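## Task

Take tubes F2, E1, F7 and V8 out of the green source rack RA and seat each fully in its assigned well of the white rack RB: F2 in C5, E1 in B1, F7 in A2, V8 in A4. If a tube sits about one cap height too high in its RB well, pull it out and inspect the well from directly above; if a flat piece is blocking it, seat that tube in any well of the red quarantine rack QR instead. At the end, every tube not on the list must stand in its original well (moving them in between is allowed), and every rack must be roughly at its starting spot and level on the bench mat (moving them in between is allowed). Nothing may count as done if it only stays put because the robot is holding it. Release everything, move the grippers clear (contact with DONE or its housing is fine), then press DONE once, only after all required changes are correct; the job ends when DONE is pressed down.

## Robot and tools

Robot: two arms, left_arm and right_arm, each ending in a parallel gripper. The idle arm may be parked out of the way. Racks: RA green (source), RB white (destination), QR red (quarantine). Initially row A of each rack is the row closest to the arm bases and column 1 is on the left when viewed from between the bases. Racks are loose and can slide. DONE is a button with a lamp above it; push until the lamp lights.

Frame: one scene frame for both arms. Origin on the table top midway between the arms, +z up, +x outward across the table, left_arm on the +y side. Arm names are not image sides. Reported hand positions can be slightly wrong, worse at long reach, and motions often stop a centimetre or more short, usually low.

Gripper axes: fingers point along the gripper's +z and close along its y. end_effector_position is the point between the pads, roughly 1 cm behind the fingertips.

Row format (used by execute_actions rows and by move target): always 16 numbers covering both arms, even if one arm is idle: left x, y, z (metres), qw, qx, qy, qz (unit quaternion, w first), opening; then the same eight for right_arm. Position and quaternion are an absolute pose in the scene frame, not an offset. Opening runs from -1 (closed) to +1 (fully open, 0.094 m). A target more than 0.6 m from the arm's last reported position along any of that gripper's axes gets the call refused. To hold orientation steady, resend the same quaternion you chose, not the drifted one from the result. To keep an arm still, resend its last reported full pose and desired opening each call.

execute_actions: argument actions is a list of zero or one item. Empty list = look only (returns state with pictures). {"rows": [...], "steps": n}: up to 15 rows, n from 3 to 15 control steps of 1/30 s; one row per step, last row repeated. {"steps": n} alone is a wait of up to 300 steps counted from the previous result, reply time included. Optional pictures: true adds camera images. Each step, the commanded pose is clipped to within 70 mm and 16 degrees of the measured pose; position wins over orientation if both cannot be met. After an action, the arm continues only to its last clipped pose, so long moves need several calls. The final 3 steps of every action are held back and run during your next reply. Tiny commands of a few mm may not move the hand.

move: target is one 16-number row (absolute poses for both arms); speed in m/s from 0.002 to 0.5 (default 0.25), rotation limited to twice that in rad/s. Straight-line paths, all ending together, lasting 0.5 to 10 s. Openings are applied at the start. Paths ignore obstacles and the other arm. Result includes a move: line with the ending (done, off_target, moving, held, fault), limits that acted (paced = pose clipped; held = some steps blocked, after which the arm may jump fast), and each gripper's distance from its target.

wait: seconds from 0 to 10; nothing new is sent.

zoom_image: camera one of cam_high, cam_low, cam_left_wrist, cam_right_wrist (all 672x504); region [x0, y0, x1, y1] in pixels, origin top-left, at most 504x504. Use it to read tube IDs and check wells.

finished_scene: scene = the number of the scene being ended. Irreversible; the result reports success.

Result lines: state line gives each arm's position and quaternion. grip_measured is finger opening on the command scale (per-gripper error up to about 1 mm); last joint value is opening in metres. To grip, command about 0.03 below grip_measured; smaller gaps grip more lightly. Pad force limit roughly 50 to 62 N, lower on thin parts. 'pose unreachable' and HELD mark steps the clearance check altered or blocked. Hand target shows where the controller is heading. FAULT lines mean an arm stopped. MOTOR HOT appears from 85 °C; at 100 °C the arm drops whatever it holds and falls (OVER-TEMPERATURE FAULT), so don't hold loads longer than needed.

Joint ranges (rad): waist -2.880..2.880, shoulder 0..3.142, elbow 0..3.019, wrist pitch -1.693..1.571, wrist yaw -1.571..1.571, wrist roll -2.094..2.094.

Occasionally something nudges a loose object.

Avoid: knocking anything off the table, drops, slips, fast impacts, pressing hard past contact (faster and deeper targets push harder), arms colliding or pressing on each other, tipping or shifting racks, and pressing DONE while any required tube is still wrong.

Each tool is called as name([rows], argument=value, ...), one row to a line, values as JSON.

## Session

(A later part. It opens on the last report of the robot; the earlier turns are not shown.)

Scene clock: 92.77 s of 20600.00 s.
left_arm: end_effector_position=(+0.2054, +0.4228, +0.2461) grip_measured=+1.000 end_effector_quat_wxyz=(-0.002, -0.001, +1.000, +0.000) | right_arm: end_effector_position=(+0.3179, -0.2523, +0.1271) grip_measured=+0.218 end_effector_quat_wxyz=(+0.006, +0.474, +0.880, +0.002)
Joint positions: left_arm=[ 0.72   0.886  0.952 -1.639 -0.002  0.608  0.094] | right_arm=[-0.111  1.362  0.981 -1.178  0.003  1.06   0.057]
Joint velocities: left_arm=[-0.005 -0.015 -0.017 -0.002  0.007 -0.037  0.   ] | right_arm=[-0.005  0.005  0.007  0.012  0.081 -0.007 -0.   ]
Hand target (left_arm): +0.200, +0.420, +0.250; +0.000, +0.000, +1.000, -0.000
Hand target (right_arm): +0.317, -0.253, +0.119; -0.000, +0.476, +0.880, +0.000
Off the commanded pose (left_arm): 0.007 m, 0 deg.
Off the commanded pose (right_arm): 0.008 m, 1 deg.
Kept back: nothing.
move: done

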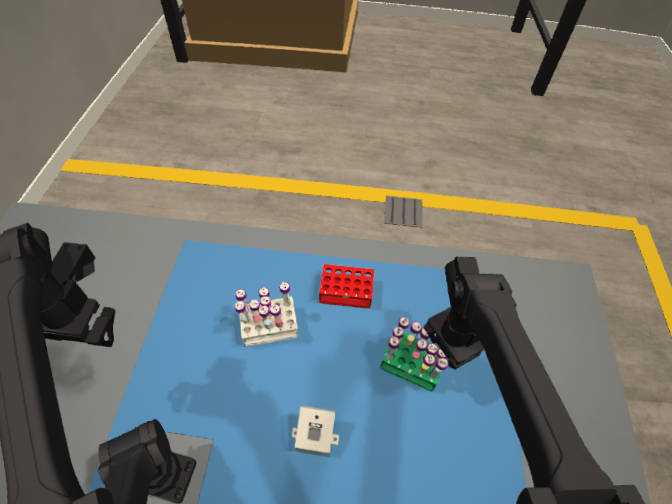

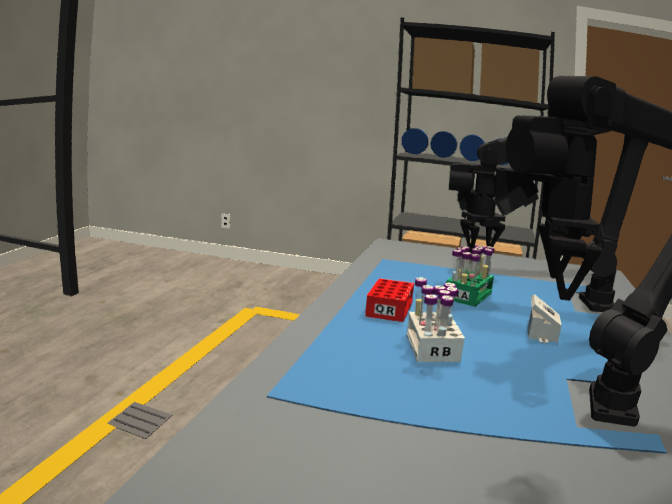

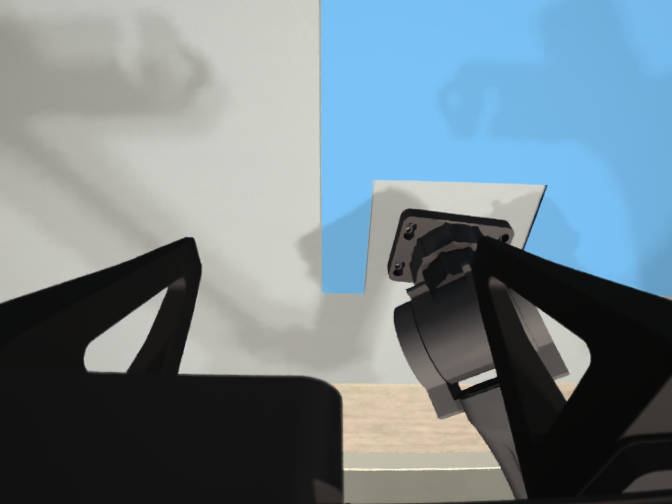

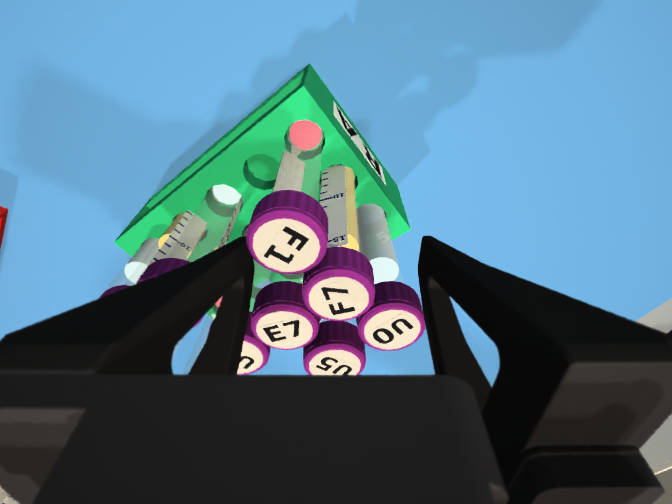

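execute_actions([
  {"rows":[[0.2,0.42,0.25,0,0,1,0,1,0.318,-0.2523,0.127,0.006,0.474,0.88,0.002,0.15],[0.2,0.42,0.25,0,0,1,0,1,0.318,-0.2523,0.127,0.006,0.474,0.88,0.002,0.1],[0.2,0.42,0.25,0,0,1,0,1,0.318,-0.2523,0.127,0.006,0.474,0.88,0.002,0.05],[0.2,0.42,0.25,0,0,1,0,1,0.318,-0.2523,0.127,0.006,0.474,0.88,0.002,0],[0.2,0.42,0.25,0,0,1,0,1,0.318,-0.2523,0.127,0.006,0.474,0.88,0.002,-0.05],[0.2,0.42,0.25,0,0,1,0,1,0.318,-0.2523,0.127,0.006,0.474,0.88,0.002,-0.1]]},
], pictures=true)

Scene clock: 93.37 s of 20600.00 s.
left_arm: end_effector_position=(+0.2054, +0.4228, +0.2461) grip_measured=+1.000 end_effector_quat_wxyz=(-0.002, -0.001, +1.000, +0.000) | right_arm: end_effector_position=(+0.3179, -0.2523, +0.1271) grip_measured=-0.098 end_effector_quat_wxyz=(+0.006, +0.474, +0.880, +0.002)
Joint positions: left_arm=[ 0.72   0.886  0.952 -1.639 -0.002  0.608  0.094] | right_arm=[-0.111  1.362  0.981 -1.178  0.003  1.06   0.042]
Joint velocities: left_arm=[ 0.015 -0.005 -0.002 -0.007 -0.081  0.007  0.   ] | right_arm=[ 0.005 -0.005 -0.017 -0.002 -0.037  0.066 -0.001]
Steps of this call (steps 1 to 6: nothing new was sent; steps 7 to 18: the first 12 steps of this action). Readings (end_effector_position):
7: left_arm (+0.2054, +0.4228, +0.2461) | right_arm (+0.3179, -0.2523, +0.1271)
8: left_arm (+0.2054, +0.4228, +0.2461) | right_arm (+0.3179, -0.2523, +0.1271)
10: left_arm (+0.2054, +0.4228, +0.2461) | right_arm (+0.3179, -0.2523, +0.1271)
14: left_arm (+0.2054, +0.4228, +0.2461) | right_arm (+0.3179, -0.2523, +0.1271)
18: the state above

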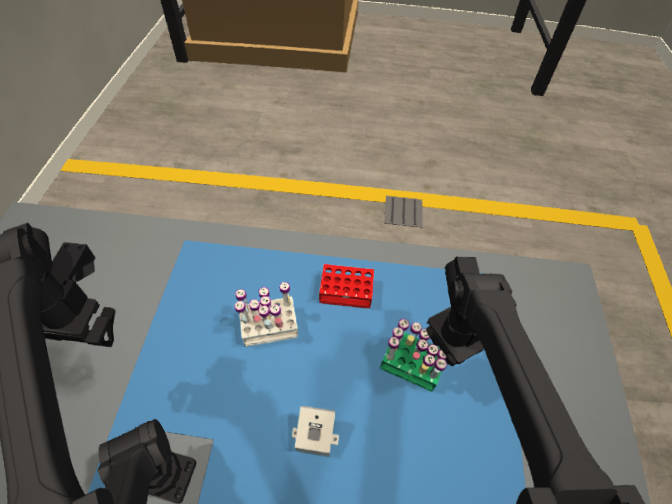

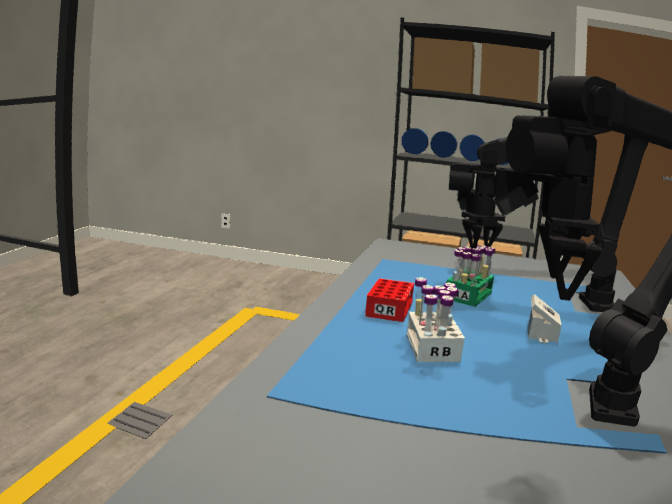

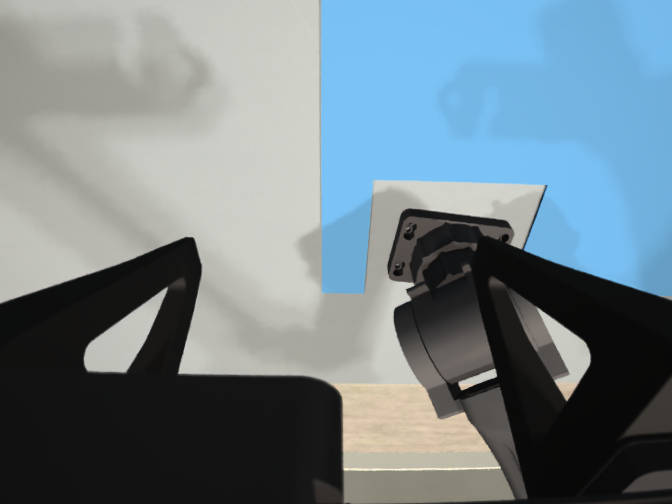

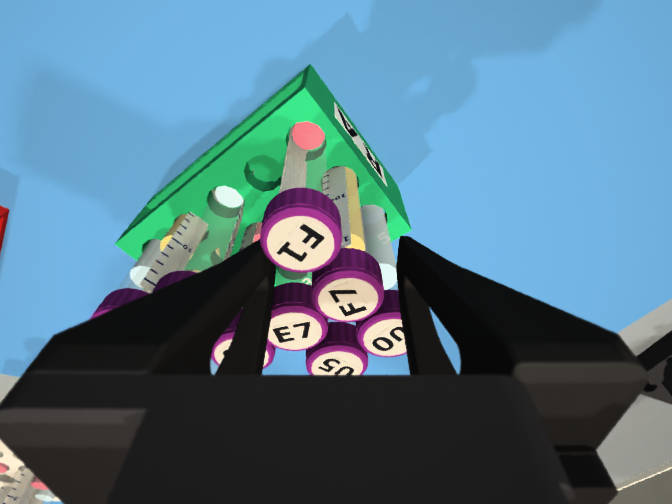

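move(target=[0.2,0.42,0.25,0,0,1,0,1,0.312,-0.244,0.129,0.0,0.474,0.88,0,-0.1], speed=0.02)

move(target=[0.2,0.42,0.25,0,0,1,0,1,0.312,-0.244,0.129,0.0,0.474,0.88,0,-0.3], speed=0.02)

Scene clock: 94.33 s of 20600.00 s.
left_arm: end_effector_position=(+0.2054, +0.4228, +0.2461) grip_measured=+1.000 end_effector_quat_wxyz=(-0.002, -0.001, +1.000, +0.000) | right_arm: end_effector_position=(+0.3175, -0.2480, +0.1271) grip_measured=-0.098 end_effector_quat_wxyz=(+0.006, +0.474, +0.881, +0.002)
Joint positions: left_arm=[ 0.72   0.886  0.952 -1.639 -0.002  0.608  0.094] | right_arm=[-0.099  1.362  0.981 -1.178  0.003  1.071  0.042]
Joint velocities: left_arm=[-0.024  0.005 -0.007  0.002 -0.022  0.022  0.   ] | right_arm=[-0.005 -0.015 -0.012  0.007 -0.007  0.007  0.   ]
Hand target (left_arm): +0.200, +0.420, +0.250; +0.000, +0.000, +1.000, +0.000
Hand target (right_arm): +0.312, -0.244, +0.129; +0.000, +0.474, +0.880, -0.000
Off your previous action's commanded pose (left_arm): 0.007 m, 0 deg at its last step (step 3 of this call).
Off your previous action's commanded pose (right_arm): 0.000 m, 0 deg at its last step (step 3 of this call).
Off the commanded pose (left_arm): 0.007 m, 0 deg.
Off the commanded pose (right_arm): 0.007 m, 1 deg.
Kept back: nothing.
move: done

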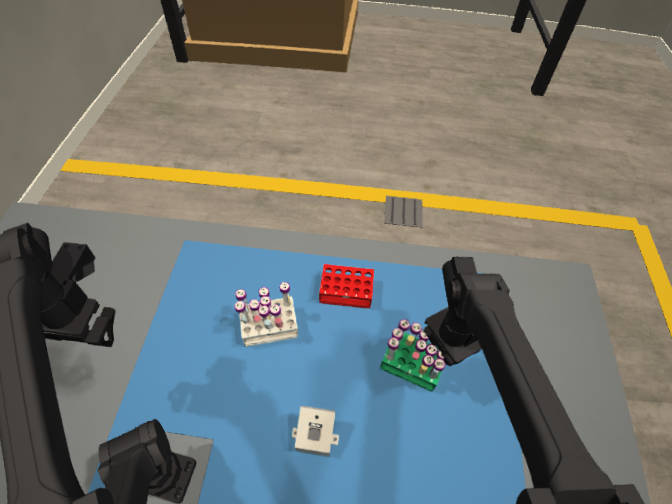

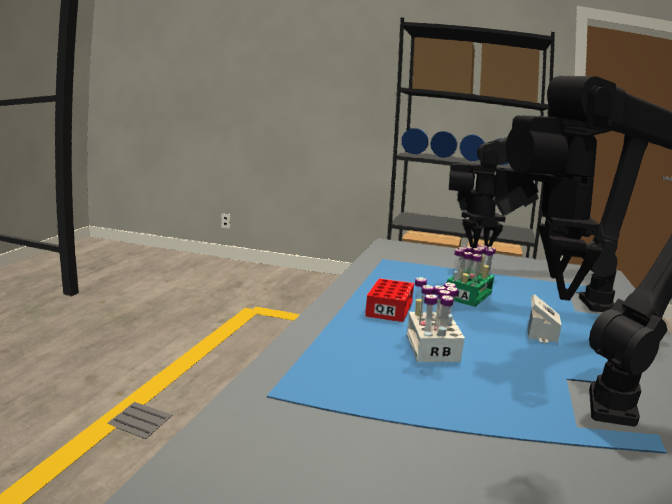

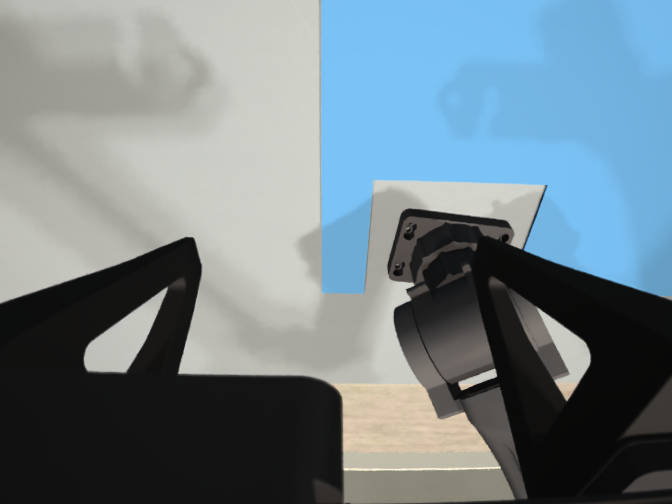

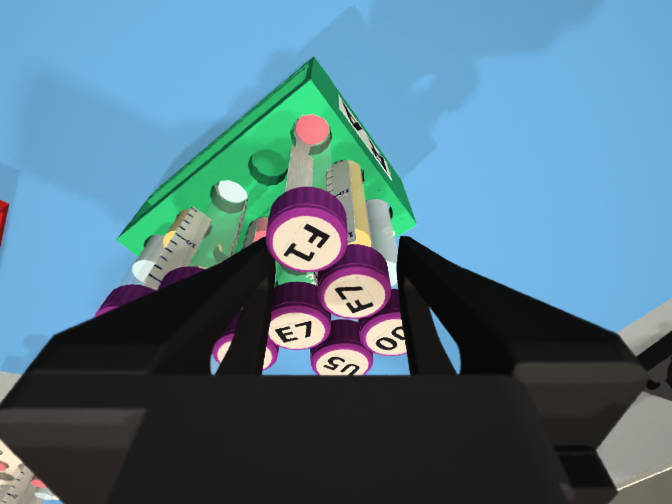

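Scene clock: 95.03 s of 20600.00 s.
left_arm: end_effector_position=(+0.2054, +0.4228, +0.2461) grip_measured=+1.000 end_effector_quat_wxyz=(-0.002, -0.001, +1.000, +0.000) | right_arm: end_effector_position=(+0.3175, -0.2475, +0.1271) grip_measured=-0.298 end_effector_quat_wxyz=(+0.005, +0.473, +0.881, +0.002)
Joint positions: left_arm=[ 0.72   0.886  0.952 -1.639 -0.002  0.608  0.094] | right_arm=[-0.098  1.362  0.981 -1.178  0.003  1.071  0.033]
Joint velocities: left_arm=[-0.005  0.005 -0.007  0.002 -0.11  -0.051  0.   ] | right_arm=[-0.005 -0.005  0.002  0.002  0.037 -0.037  0.   ]
Hand target (left_arm): +0.200, +0.420, +0.250; +0.000, +0.000, +1.000, +0.000
Hand target (right_arm): +0.312, -0.244, +0.129; +0.000, +0.474, +0.880, -0.000
Off the commanded pose (left_arm): 0.007 m, 0 deg.
Off the commanded pose (right_arm): 0.007 m, 1 deg.
Kept back: nothing.
move: done

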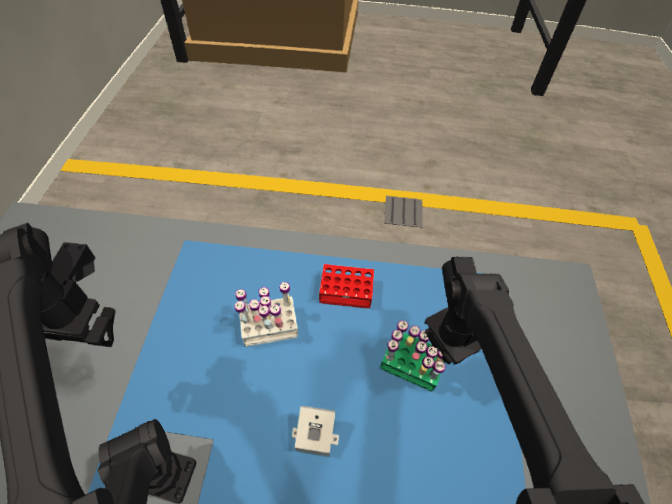

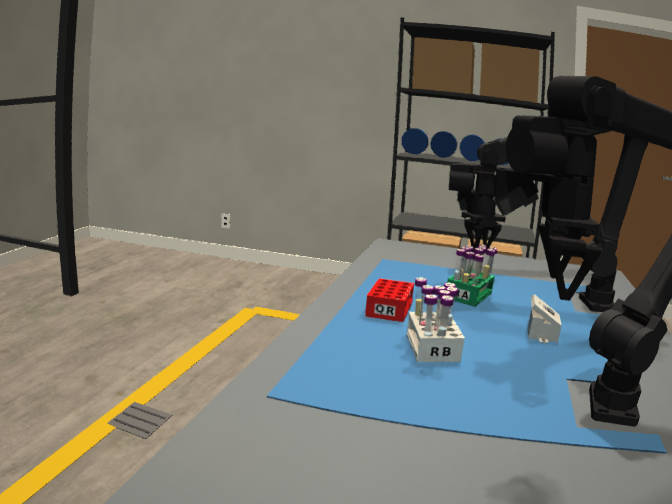

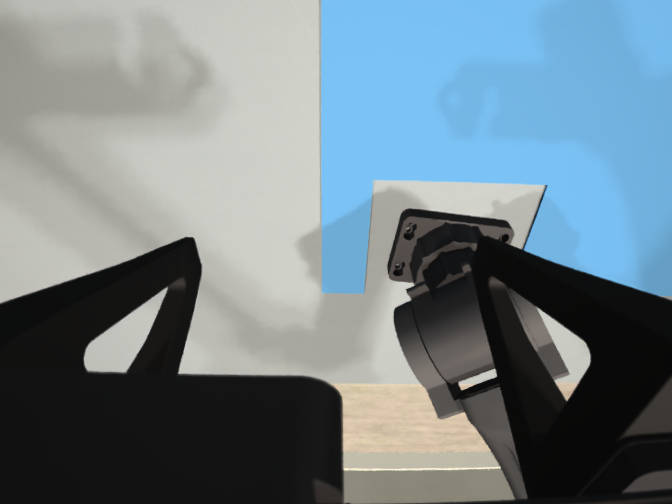

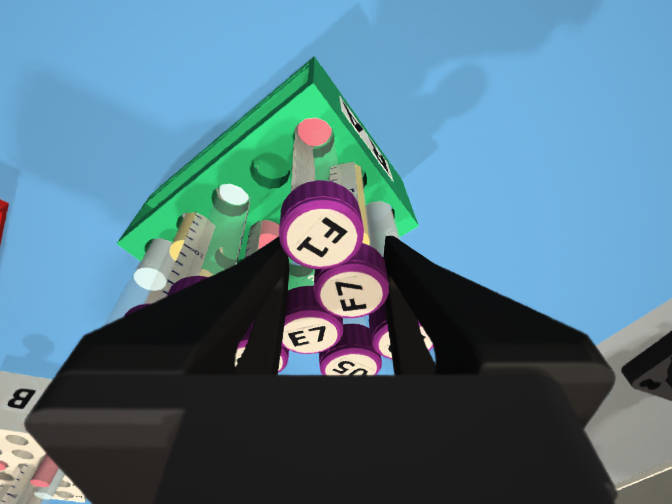

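Progressing; continue closing.

move(target=[0.2,0.42,0.25,0,0,1,0,1,0.3175,-0.2475,0.127,0.005,0.474,0.88,0.002,-0.44], speed=0.02)

Scene clock: 95.97 s of 20600.00 s.
left_arm: end_effector_position=(+0.2054, +0.4228, +0.2461) grip_measured=+1.000 end_effector_quat_wxyz=(-0.002, -0.001, +1.000, +0.000) | right_arm: end_effector_position=(+0.3176, -0.2480, +0.1271) grip_measured=-0.436 end_effector_quat_wxyz=(+0.006, +0.474, +0.881, +0.001)
Joint positions: left_arm=[ 0.72   0.886  0.952 -1.639 -0.002  0.608  0.094] | right_arm=[-0.098  1.362  0.981 -1.178  0.005  1.071  0.027]
Joint velocities: left_arm=[ 0.015 -0.005 -0.007 -0.007  0.022 -0.022  0.   ] | right_arm=[ 0.015 -0.005 -0.007  0.012 -0.037 -0.081 -0.001]
Hand target (left_arm): +0.200, +0.420, +0.250; +0.000, +0.000, +1.000, +0.000
Hand target (right_arm): +0.317, -0.247, +0.127; +0.005, +0.474, +0.880, +0.002
Off the commanded pose (left_arm): 0.007 m, 0 deg.
Off the commanded pose (right_arm): 0.001 m, 0 deg.
Kept back: nothing.
move: done

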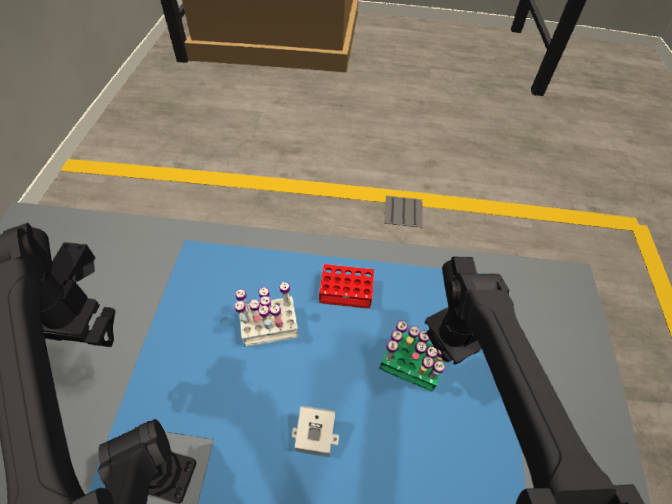

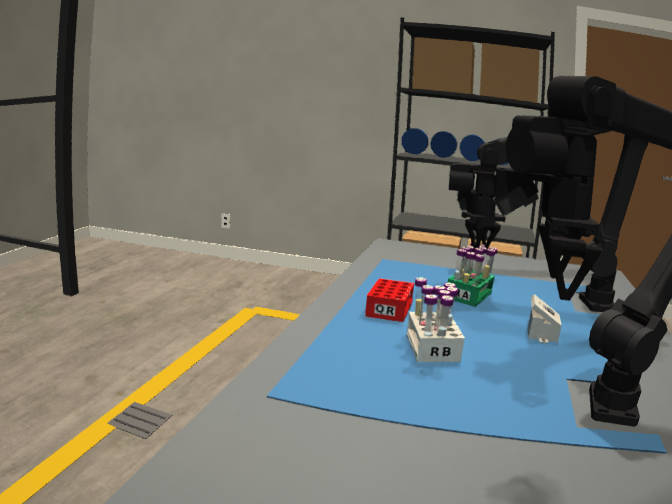

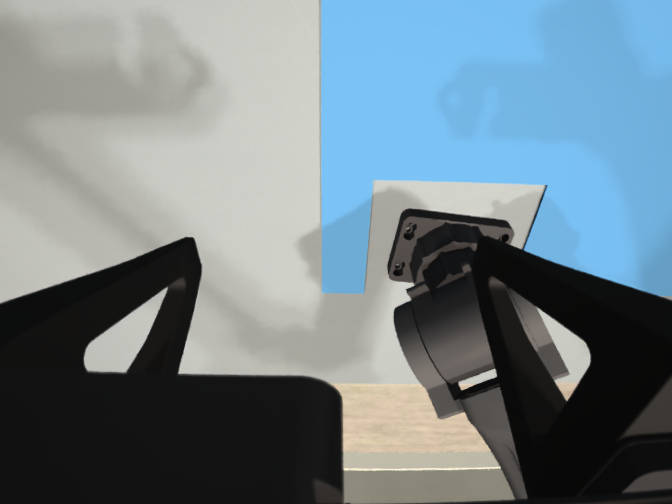

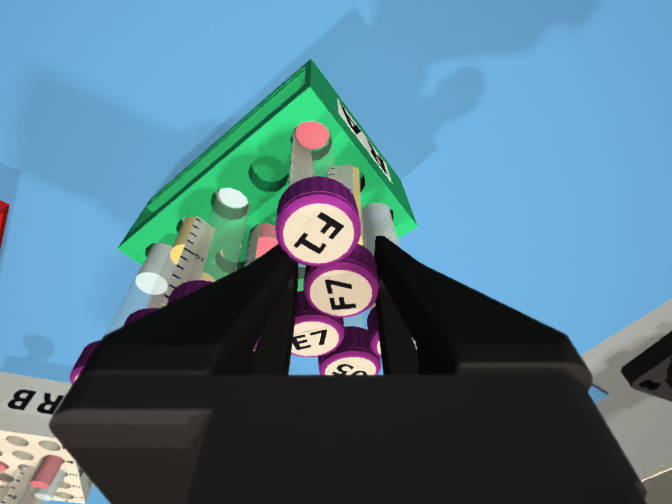

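move(target=[0.2,0.42,0.25,0,0,1,0,1,0.3175,-0.2475,0.127,0.005,0.474,0.88,0.002,-0.575], speed=0.02)

execute_actions([
  {"rows":[[0.2,0.42,0.25,0,0,1,0,1,0.322,-0.2475,0.132,0.01,0.474,0.88,0.005,-0.575],[0.2,0.42,0.25,0,0,1,0,1,0.327,-0.2475,0.137,0.015,0.474,0.88,0.008,-0.575],[0.2,0.42,0.25,0,0,1,0,1,0.332,-0.2475,0.142,0.02,0.474,0.88,0.011,-0.575],[0.2,0.42,0.25,0,0,1,0,1,0.336,-0.2475,0.147,0.026,0.474,0.88,0.015,-0.575],[0.2,0.42,0.25,0,0,1,0,1,0.339,-0.247,0.152,0.031,0.474,0.88,0.018,-0.575],[0.2,0.42,0.25,0,0,1,0,1,0.339,-0.247,0.154,0.031,0.474,0.88,0.018,-0.575],[0.2,0.42,0.25,0,0,1,0,1,0.339,-0.247,0.156,0.031,0.474,0.88,0.018,-0.575],[0.2,0.42,0.25,0,0,1,0,1,0.339,-0.247,0.158,0.031,0.474,0.88,0.018,-0.575],[0.2,0.42,0.25,0,0,1,0,1,0.339,-0.247,0.160,0.031,0.474,0.88,0.018,-0.575],[0.2,0.42,0.25,0,0,1,0,1,0.339,-0.247,0.162,0.031,0.474,0.88,0.018,-0.575],[0.2,0.42,0.25,0,0,1,0,1,0.339,-0.247,0.164,0.031,0.474,0.88,0.018,-0.575],[0.2,0.42,0.25,0,0,1,0,1,0.339,-0.247,0.166,0.031,0.474,0.88,0.018,-0.575],[0.2,0.42,0.25,0,0,1,0,1,0.339,-0.247,0.168,0.031,0.474,0.88,0.018,-0.575],[0.2,0.42,0.25,0,0,1,0,1,0.339,-0.247,0.170,0.031,0.474,0.88,0.018,-0.575],[0.2,0.42,0.25,0,0,1,0,1,0.339,-0.247,0.172,0.031,0.474,0.88,0.018,-0.575]]},
])

wait(seconds=0.2)

Scene clock: 97.03 s of 20600.00 s.
left_arm: end_effector_position=(+0.2054, +0.4228, +0.2461) grip_measured=+1.000 end_effector_quat_wxyz=(-0.002, -0.001, +1.000, +0.000) | right_arm: end_effector_position=(+0.3176, -0.2481, +0.1271) grip_measured=-0.546 end_effector_quat_wxyz=(+0.006, +0.474, +0.881, +0.001)
Joint positions: left_arm=[ 0.72   0.886  0.952 -1.639 -0.002  0.608  0.094] | right_arm=[-0.098  1.362  0.981 -1.178  0.005  1.071  0.021]
Joint velocities: left_arm=[ 0.005 -0.005  0.007 -0.007  0.037 -0.007  0.   ] | right_arm=[ 0.005 -0.005 -0.027  0.002 -0.007  0.007 -0.   ]
Hand target (left_arm): +0.200, +0.420, +0.250; +0.000, +0.000, +1.000, +0.000
Hand target (right_arm): +0.318, -0.248, +0.127; +0.005, +0.474, +0.880, +0.002
Off the commanded pose (left_arm): 0.007 m, 0 deg.
Off the commanded pose (right_arm): 0.001 m, 0 deg.
Kept back: nothing.
move: done

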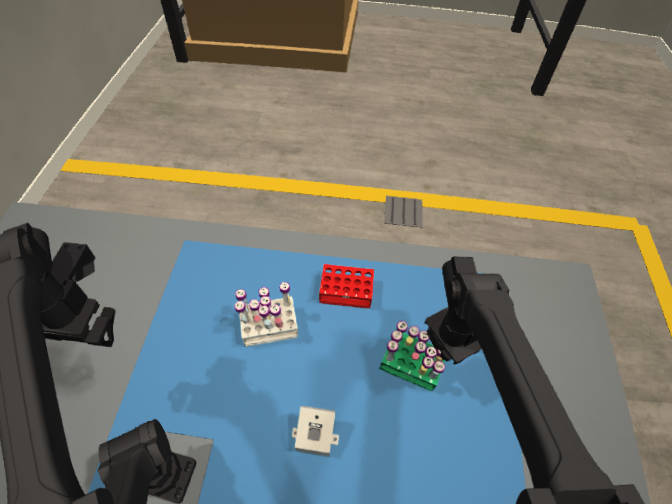

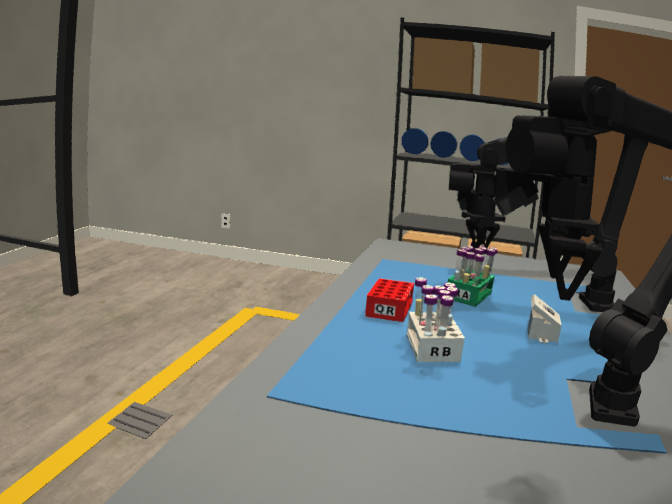

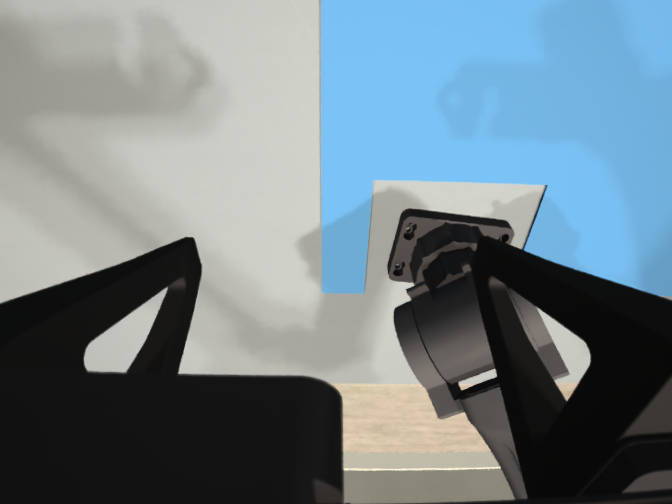

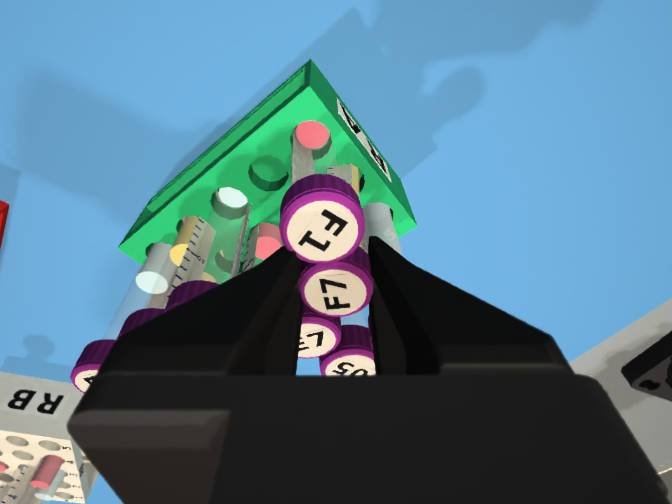

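Scene clock: 97.43 s of 20600.00 s.
left_arm: end_effector_position=(+0.2054, +0.4228, +0.2461) grip_measured=+1.000 end_effector_quat_wxyz=(-0.002, -0.001, +1.000, +0.000) | right_arm: end_effector_position=(+0.3148, -0.2482, +0.1297) grip_measured=-0.546 end_effector_quat_wxyz=(-0.000, +0.474, +0.881, -0.003)
Joint positions: left_arm=[ 0.72   0.886  0.952 -1.639 -0.002  0.608  0.094] | right_arm=[-0.098  1.362  0.988 -1.201  0.005  1.071  0.021]
Joint velocities: left_arm=[-0.005 -0.005 -0.007 -0.002 -0.022 -0.037  0.   ] | right_arm=[-0.015  0.005  0.042 -0.144  0.066  0.066  0.001]
Steps of this call (steps 1 to 12: the first 12 steps of this action). Readings (end_effector_position):
1: left_arm (+0.2054, +0.4228, +0.2461) | right_arm (+0.3176, -0.2481, +0.1271)
2: left_arm (+0.2054, +0.4228, +0.2461) | right_arm (+0.3176, -0.2481, +0.1271)
4: left_arm (+0.2054, +0.4228, +0.2461) | right_arm (+0.3179, -0.2480, +0.1274)
8: left_arm (+0.2054, +0.4228, +0.2461) | right_arm (+0.3174, -0.2479, +0.1282)
12: the state above

Scene clock: 97.73 s of 20600.00 s.
left_arm: end_effector_position=(+0.2054, +0.4228, +0.2461) grip_measured=+1.000 end_effector_quat_wxyz=(-0.002, -0.001, +1.000, +0.000) | right_arm: end_effector_position=(+0.3125, -0.2484, +0.1348) grip_measured=-0.546 end_effector_quat_wxyz=(-0.007, +0.474, +0.881, -0.007)
Joint positions: left_arm=[ 0.72   0.886  0.952 -1.639 -0.002  0.608  0.094] | right_arm=[-0.098  1.36   1.    -1.23   0.005  1.071  0.021]
Joint velocities: left_arm=[-0.015  0.005  0.002 -0.007 -0.007  0.037  0.   ] | right_arm=[-0.005 -0.005 -0.002  0.017  0.051 -0.051 -0.001]
Hand target (left_arm): +0.200, +0.420, +0.250; +0.000, +0.000, +1.000, +0.000
Hand target (right_arm): +0.336, -0.248, +0.172; +0.031, +0.474, +0.880, +0.018
Off the commanded pose (left_arm): 0.007 m, 0 deg.
Off the commanded pose (right_arm): 0.046 m, 5 deg.
Kept back: nothing.
Steps of this call (steps 1 to 3: the last 3 steps of your previous action; steps 4 to 9: nothing new was sent). Readings (end_effector_position):
1: left_arm (+0.2054, +0.4228, +0.2461) | right_arm (+0.3143, -0.2482, +0.1305)
2: left_arm (+0.2054, +0.4228, +0.2461) | right_arm (+0.3135, -0.2483, +0.1312)
4: left_arm (+0.2054, +0.4228, +0.2461) | right_arm (+0.3125, -0.2484, +0.1329)
8: left_arm (+0.2054, +0.4228, +0.2461) | right_arm (+0.3124, -0.2484, +0.1346)
9: the state above

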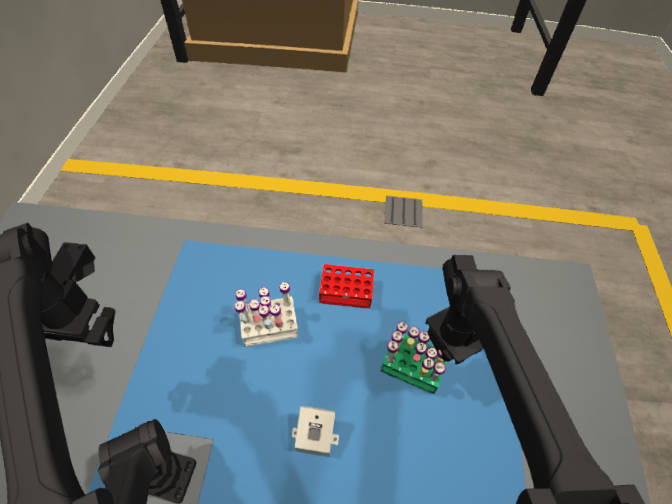

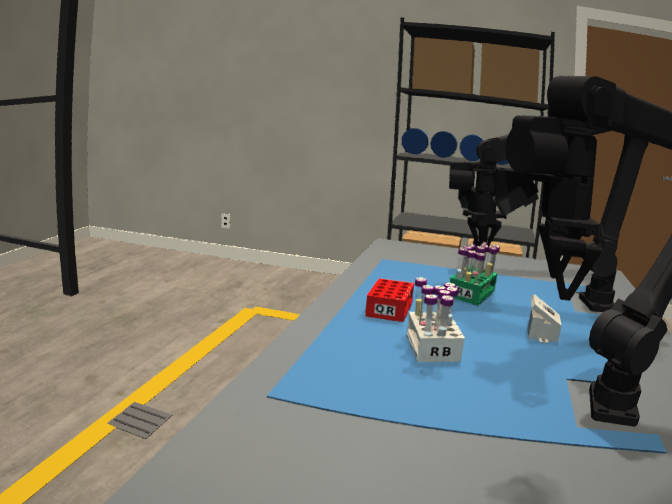

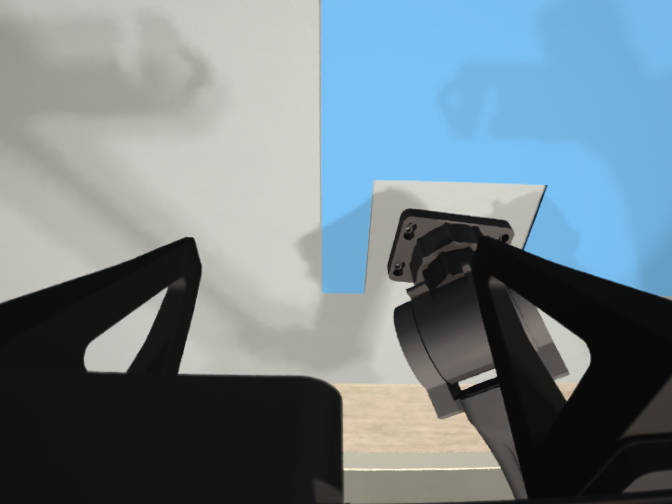

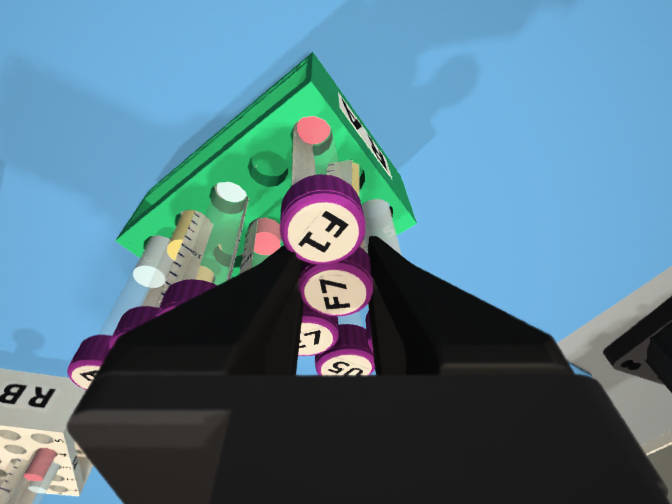

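move(target=[0.2,0.42,0.25,0,0,1,0,1,0.3175,-0.248,0.12,0.0,0.474,0.88,0.0,-0.575], speed=0.02)

move(target=[0.2,0.42,0.25,0,0,1,0,1,0.3175,-0.248,0.127,0.005,0.474,0.88,0.002,0.1], speed=0.02)

Scene clock: 98.97 s of 20600.00 s.
left_arm: end_effector_position=(+0.2054, +0.4228, +0.2461) grip_measured=+1.000 end_effector_quat_wxyz=(-0.002, -0.001, +1.000, +0.000) | right_arm: end_effector_position=(+0.3149, -0.2491, +0.1282) grip_measured=-0.546 end_effector_quat_wxyz=(+0.001, +0.474, +0.880, -0.002)
Joint positions: left_arm=[ 0.72   0.886  0.952 -1.639 -0.002  0.608  0.094] | right_arm=[-0.101  1.361  0.983 -1.193  0.005  1.07   0.021]
Joint velocities: left_arm=[-0.005  0.015 -0.002  0.002 -0.022 -0.022  0.   ] | right_arm=[-0.015 -0.005 -0.007  0.017 -0.11  -0.051 -0.   ]
Hand target (left_arm): +0.200, +0.420, +0.250; +0.000, +0.000, +1.000, +0.000
Hand target (right_arm): +0.317, -0.248, +0.120; -0.000, +0.474, +0.880, +0.000
Off the commanded pose (left_arm): 0.007 m, 0 deg.
Off the commanded pose (right_arm): 0.009 m, 0 deg.
Kept back: nothing.
move: done

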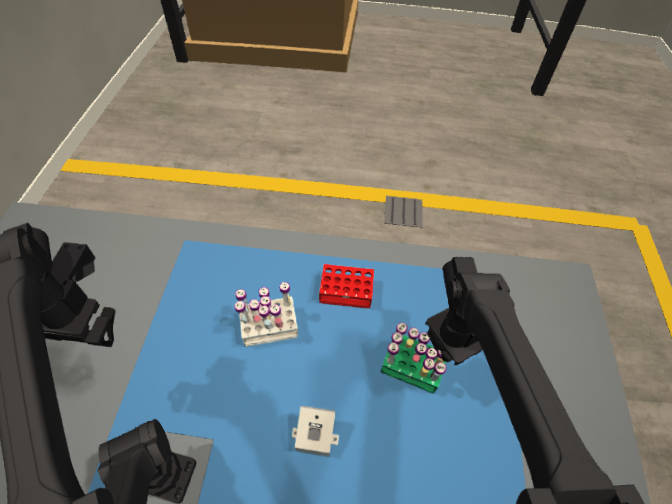

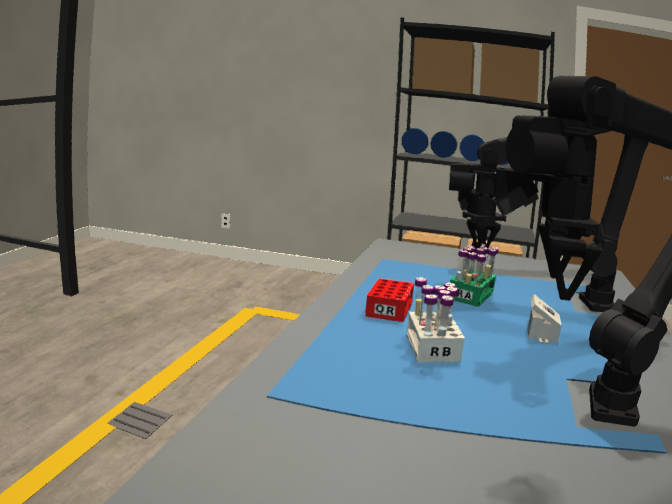

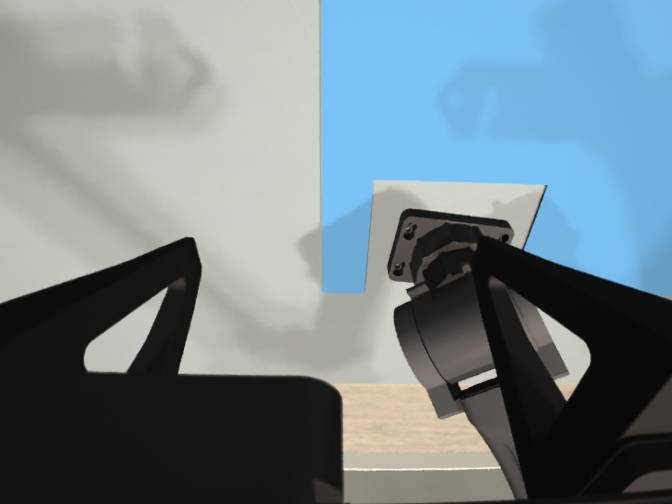

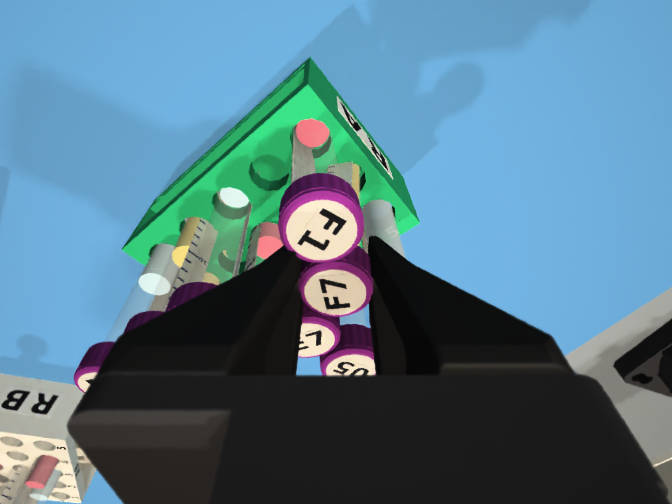

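Scene clock: 99.67 s of 20600.00 s.
left_arm: end_effector_position=(+0.2054, +0.4228, +0.2461) grip_measured=+1.000 end_effector_quat_wxyz=(-0.002, -0.001, +1.000, +0.000) | right_arm: end_effector_position=(+0.3155, -0.2492, +0.1282) grip_measured=+0.098 end_effector_quat_wxyz=(+0.002, +0.474, +0.880, -0.002)
Joint positions: left_arm=[ 0.72   0.886  0.952 -1.639 -0.002  0.608  0.094] | right_arm=[-0.101  1.361  0.983 -1.191  0.005  1.07   0.052]
Joint velocities: left_arm=[ 0.015 -0.015 -0.002  0.002 -0.037 -0.007  0.   ] | right_arm=[-0.015  0.005  0.007 -0.007  0.022 -0.022 -0.   ]
Hand target (left_arm): +0.200, +0.420, +0.250; +0.000, +0.000, +1.000, +0.000
Hand target (right_arm): +0.318, -0.248, +0.127; +0.005, +0.474, +0.880, +0.002
Off the commanded pose (left_arm): 0.007 m, 0 deg.
Off the commanded pose (right_arm): 0.003 m, 1 deg.
Kept back: nothing.
move: done

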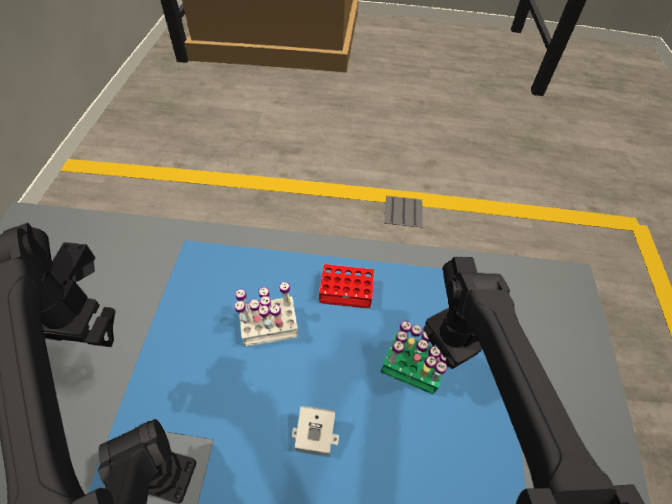

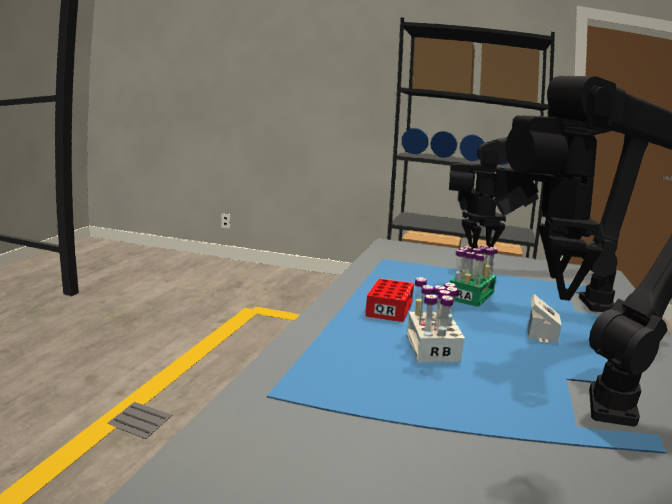

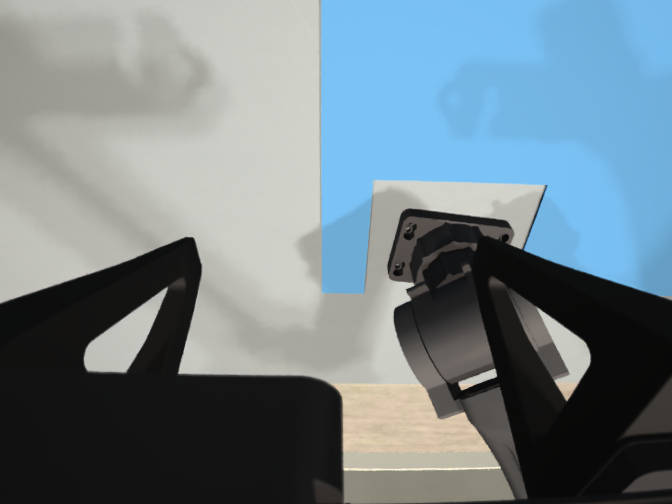

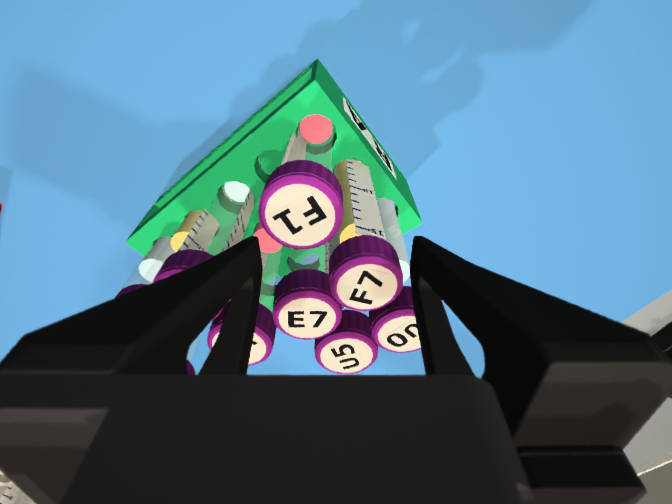

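move(target=[0.2,0.42,0.25,0,0,1,0,1,0.309,-0.26,0.137,-0.005,0.474,0.88,-0.005,0.0], speed=0.02)

Scene clock: 100.93 s of 20600.00 s.
left_arm: end_effector_position=(+0.2054, +0.4228, +0.2461) grip_measured=+1.000 end_effector_quat_wxyz=(-0.002, -0.001, +1.000, +0.000) | right_arm: end_effector_position=(+0.3098, -0.2566, +0.1292) grip_measured=+0.002 end_effector_quat_wxyz=(-0.007, +0.477, +0.879, -0.008)
Joint positions: left_arm=[ 0.72   0.886  0.952 -1.639 -0.002  0.608  0.094] | right_arm=[-0.12   1.359  0.983 -1.216  0.005  1.057  0.047]
Joint velocities: left_arm=[-0.005  0.005 -0.012 -0.012  0.051 -0.007  0.   ] | right_arm=[ 0.005 -0.005  0.002 -0.007  0.022 -0.095 -0.001]
Hand target (left_arm): +0.200, +0.420, +0.250; +0.000, +0.000, +1.000, +0.000
Hand target (right_arm): +0.309, -0.260, +0.137; -0.005, +0.474, +0.880, -0.005
Off the commanded pose (left_arm): 0.007 m, 0 deg.
Off the commanded pose (right_arm): 0.009 m, 1 deg.
Kept back: nothing.
move: done

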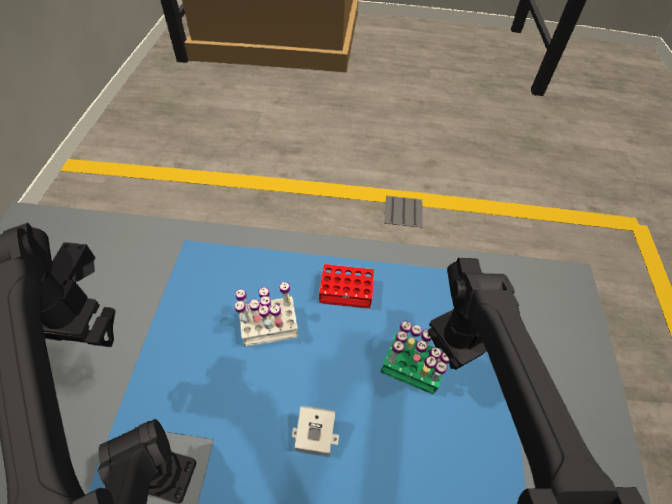

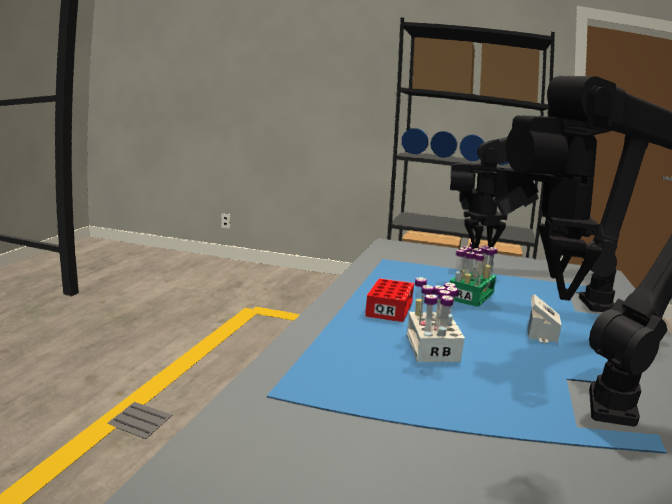

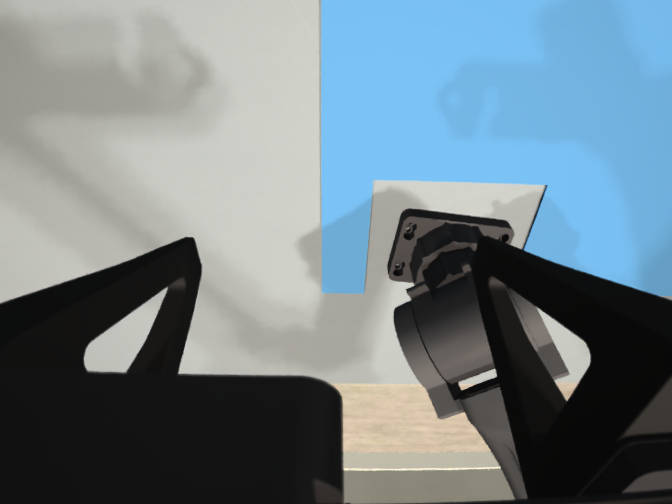

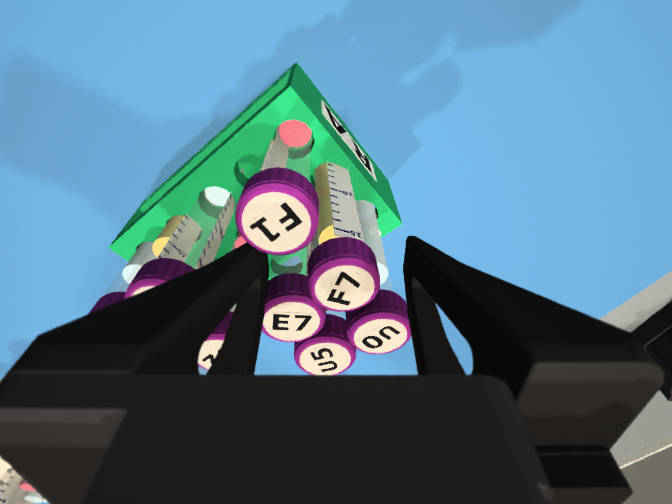

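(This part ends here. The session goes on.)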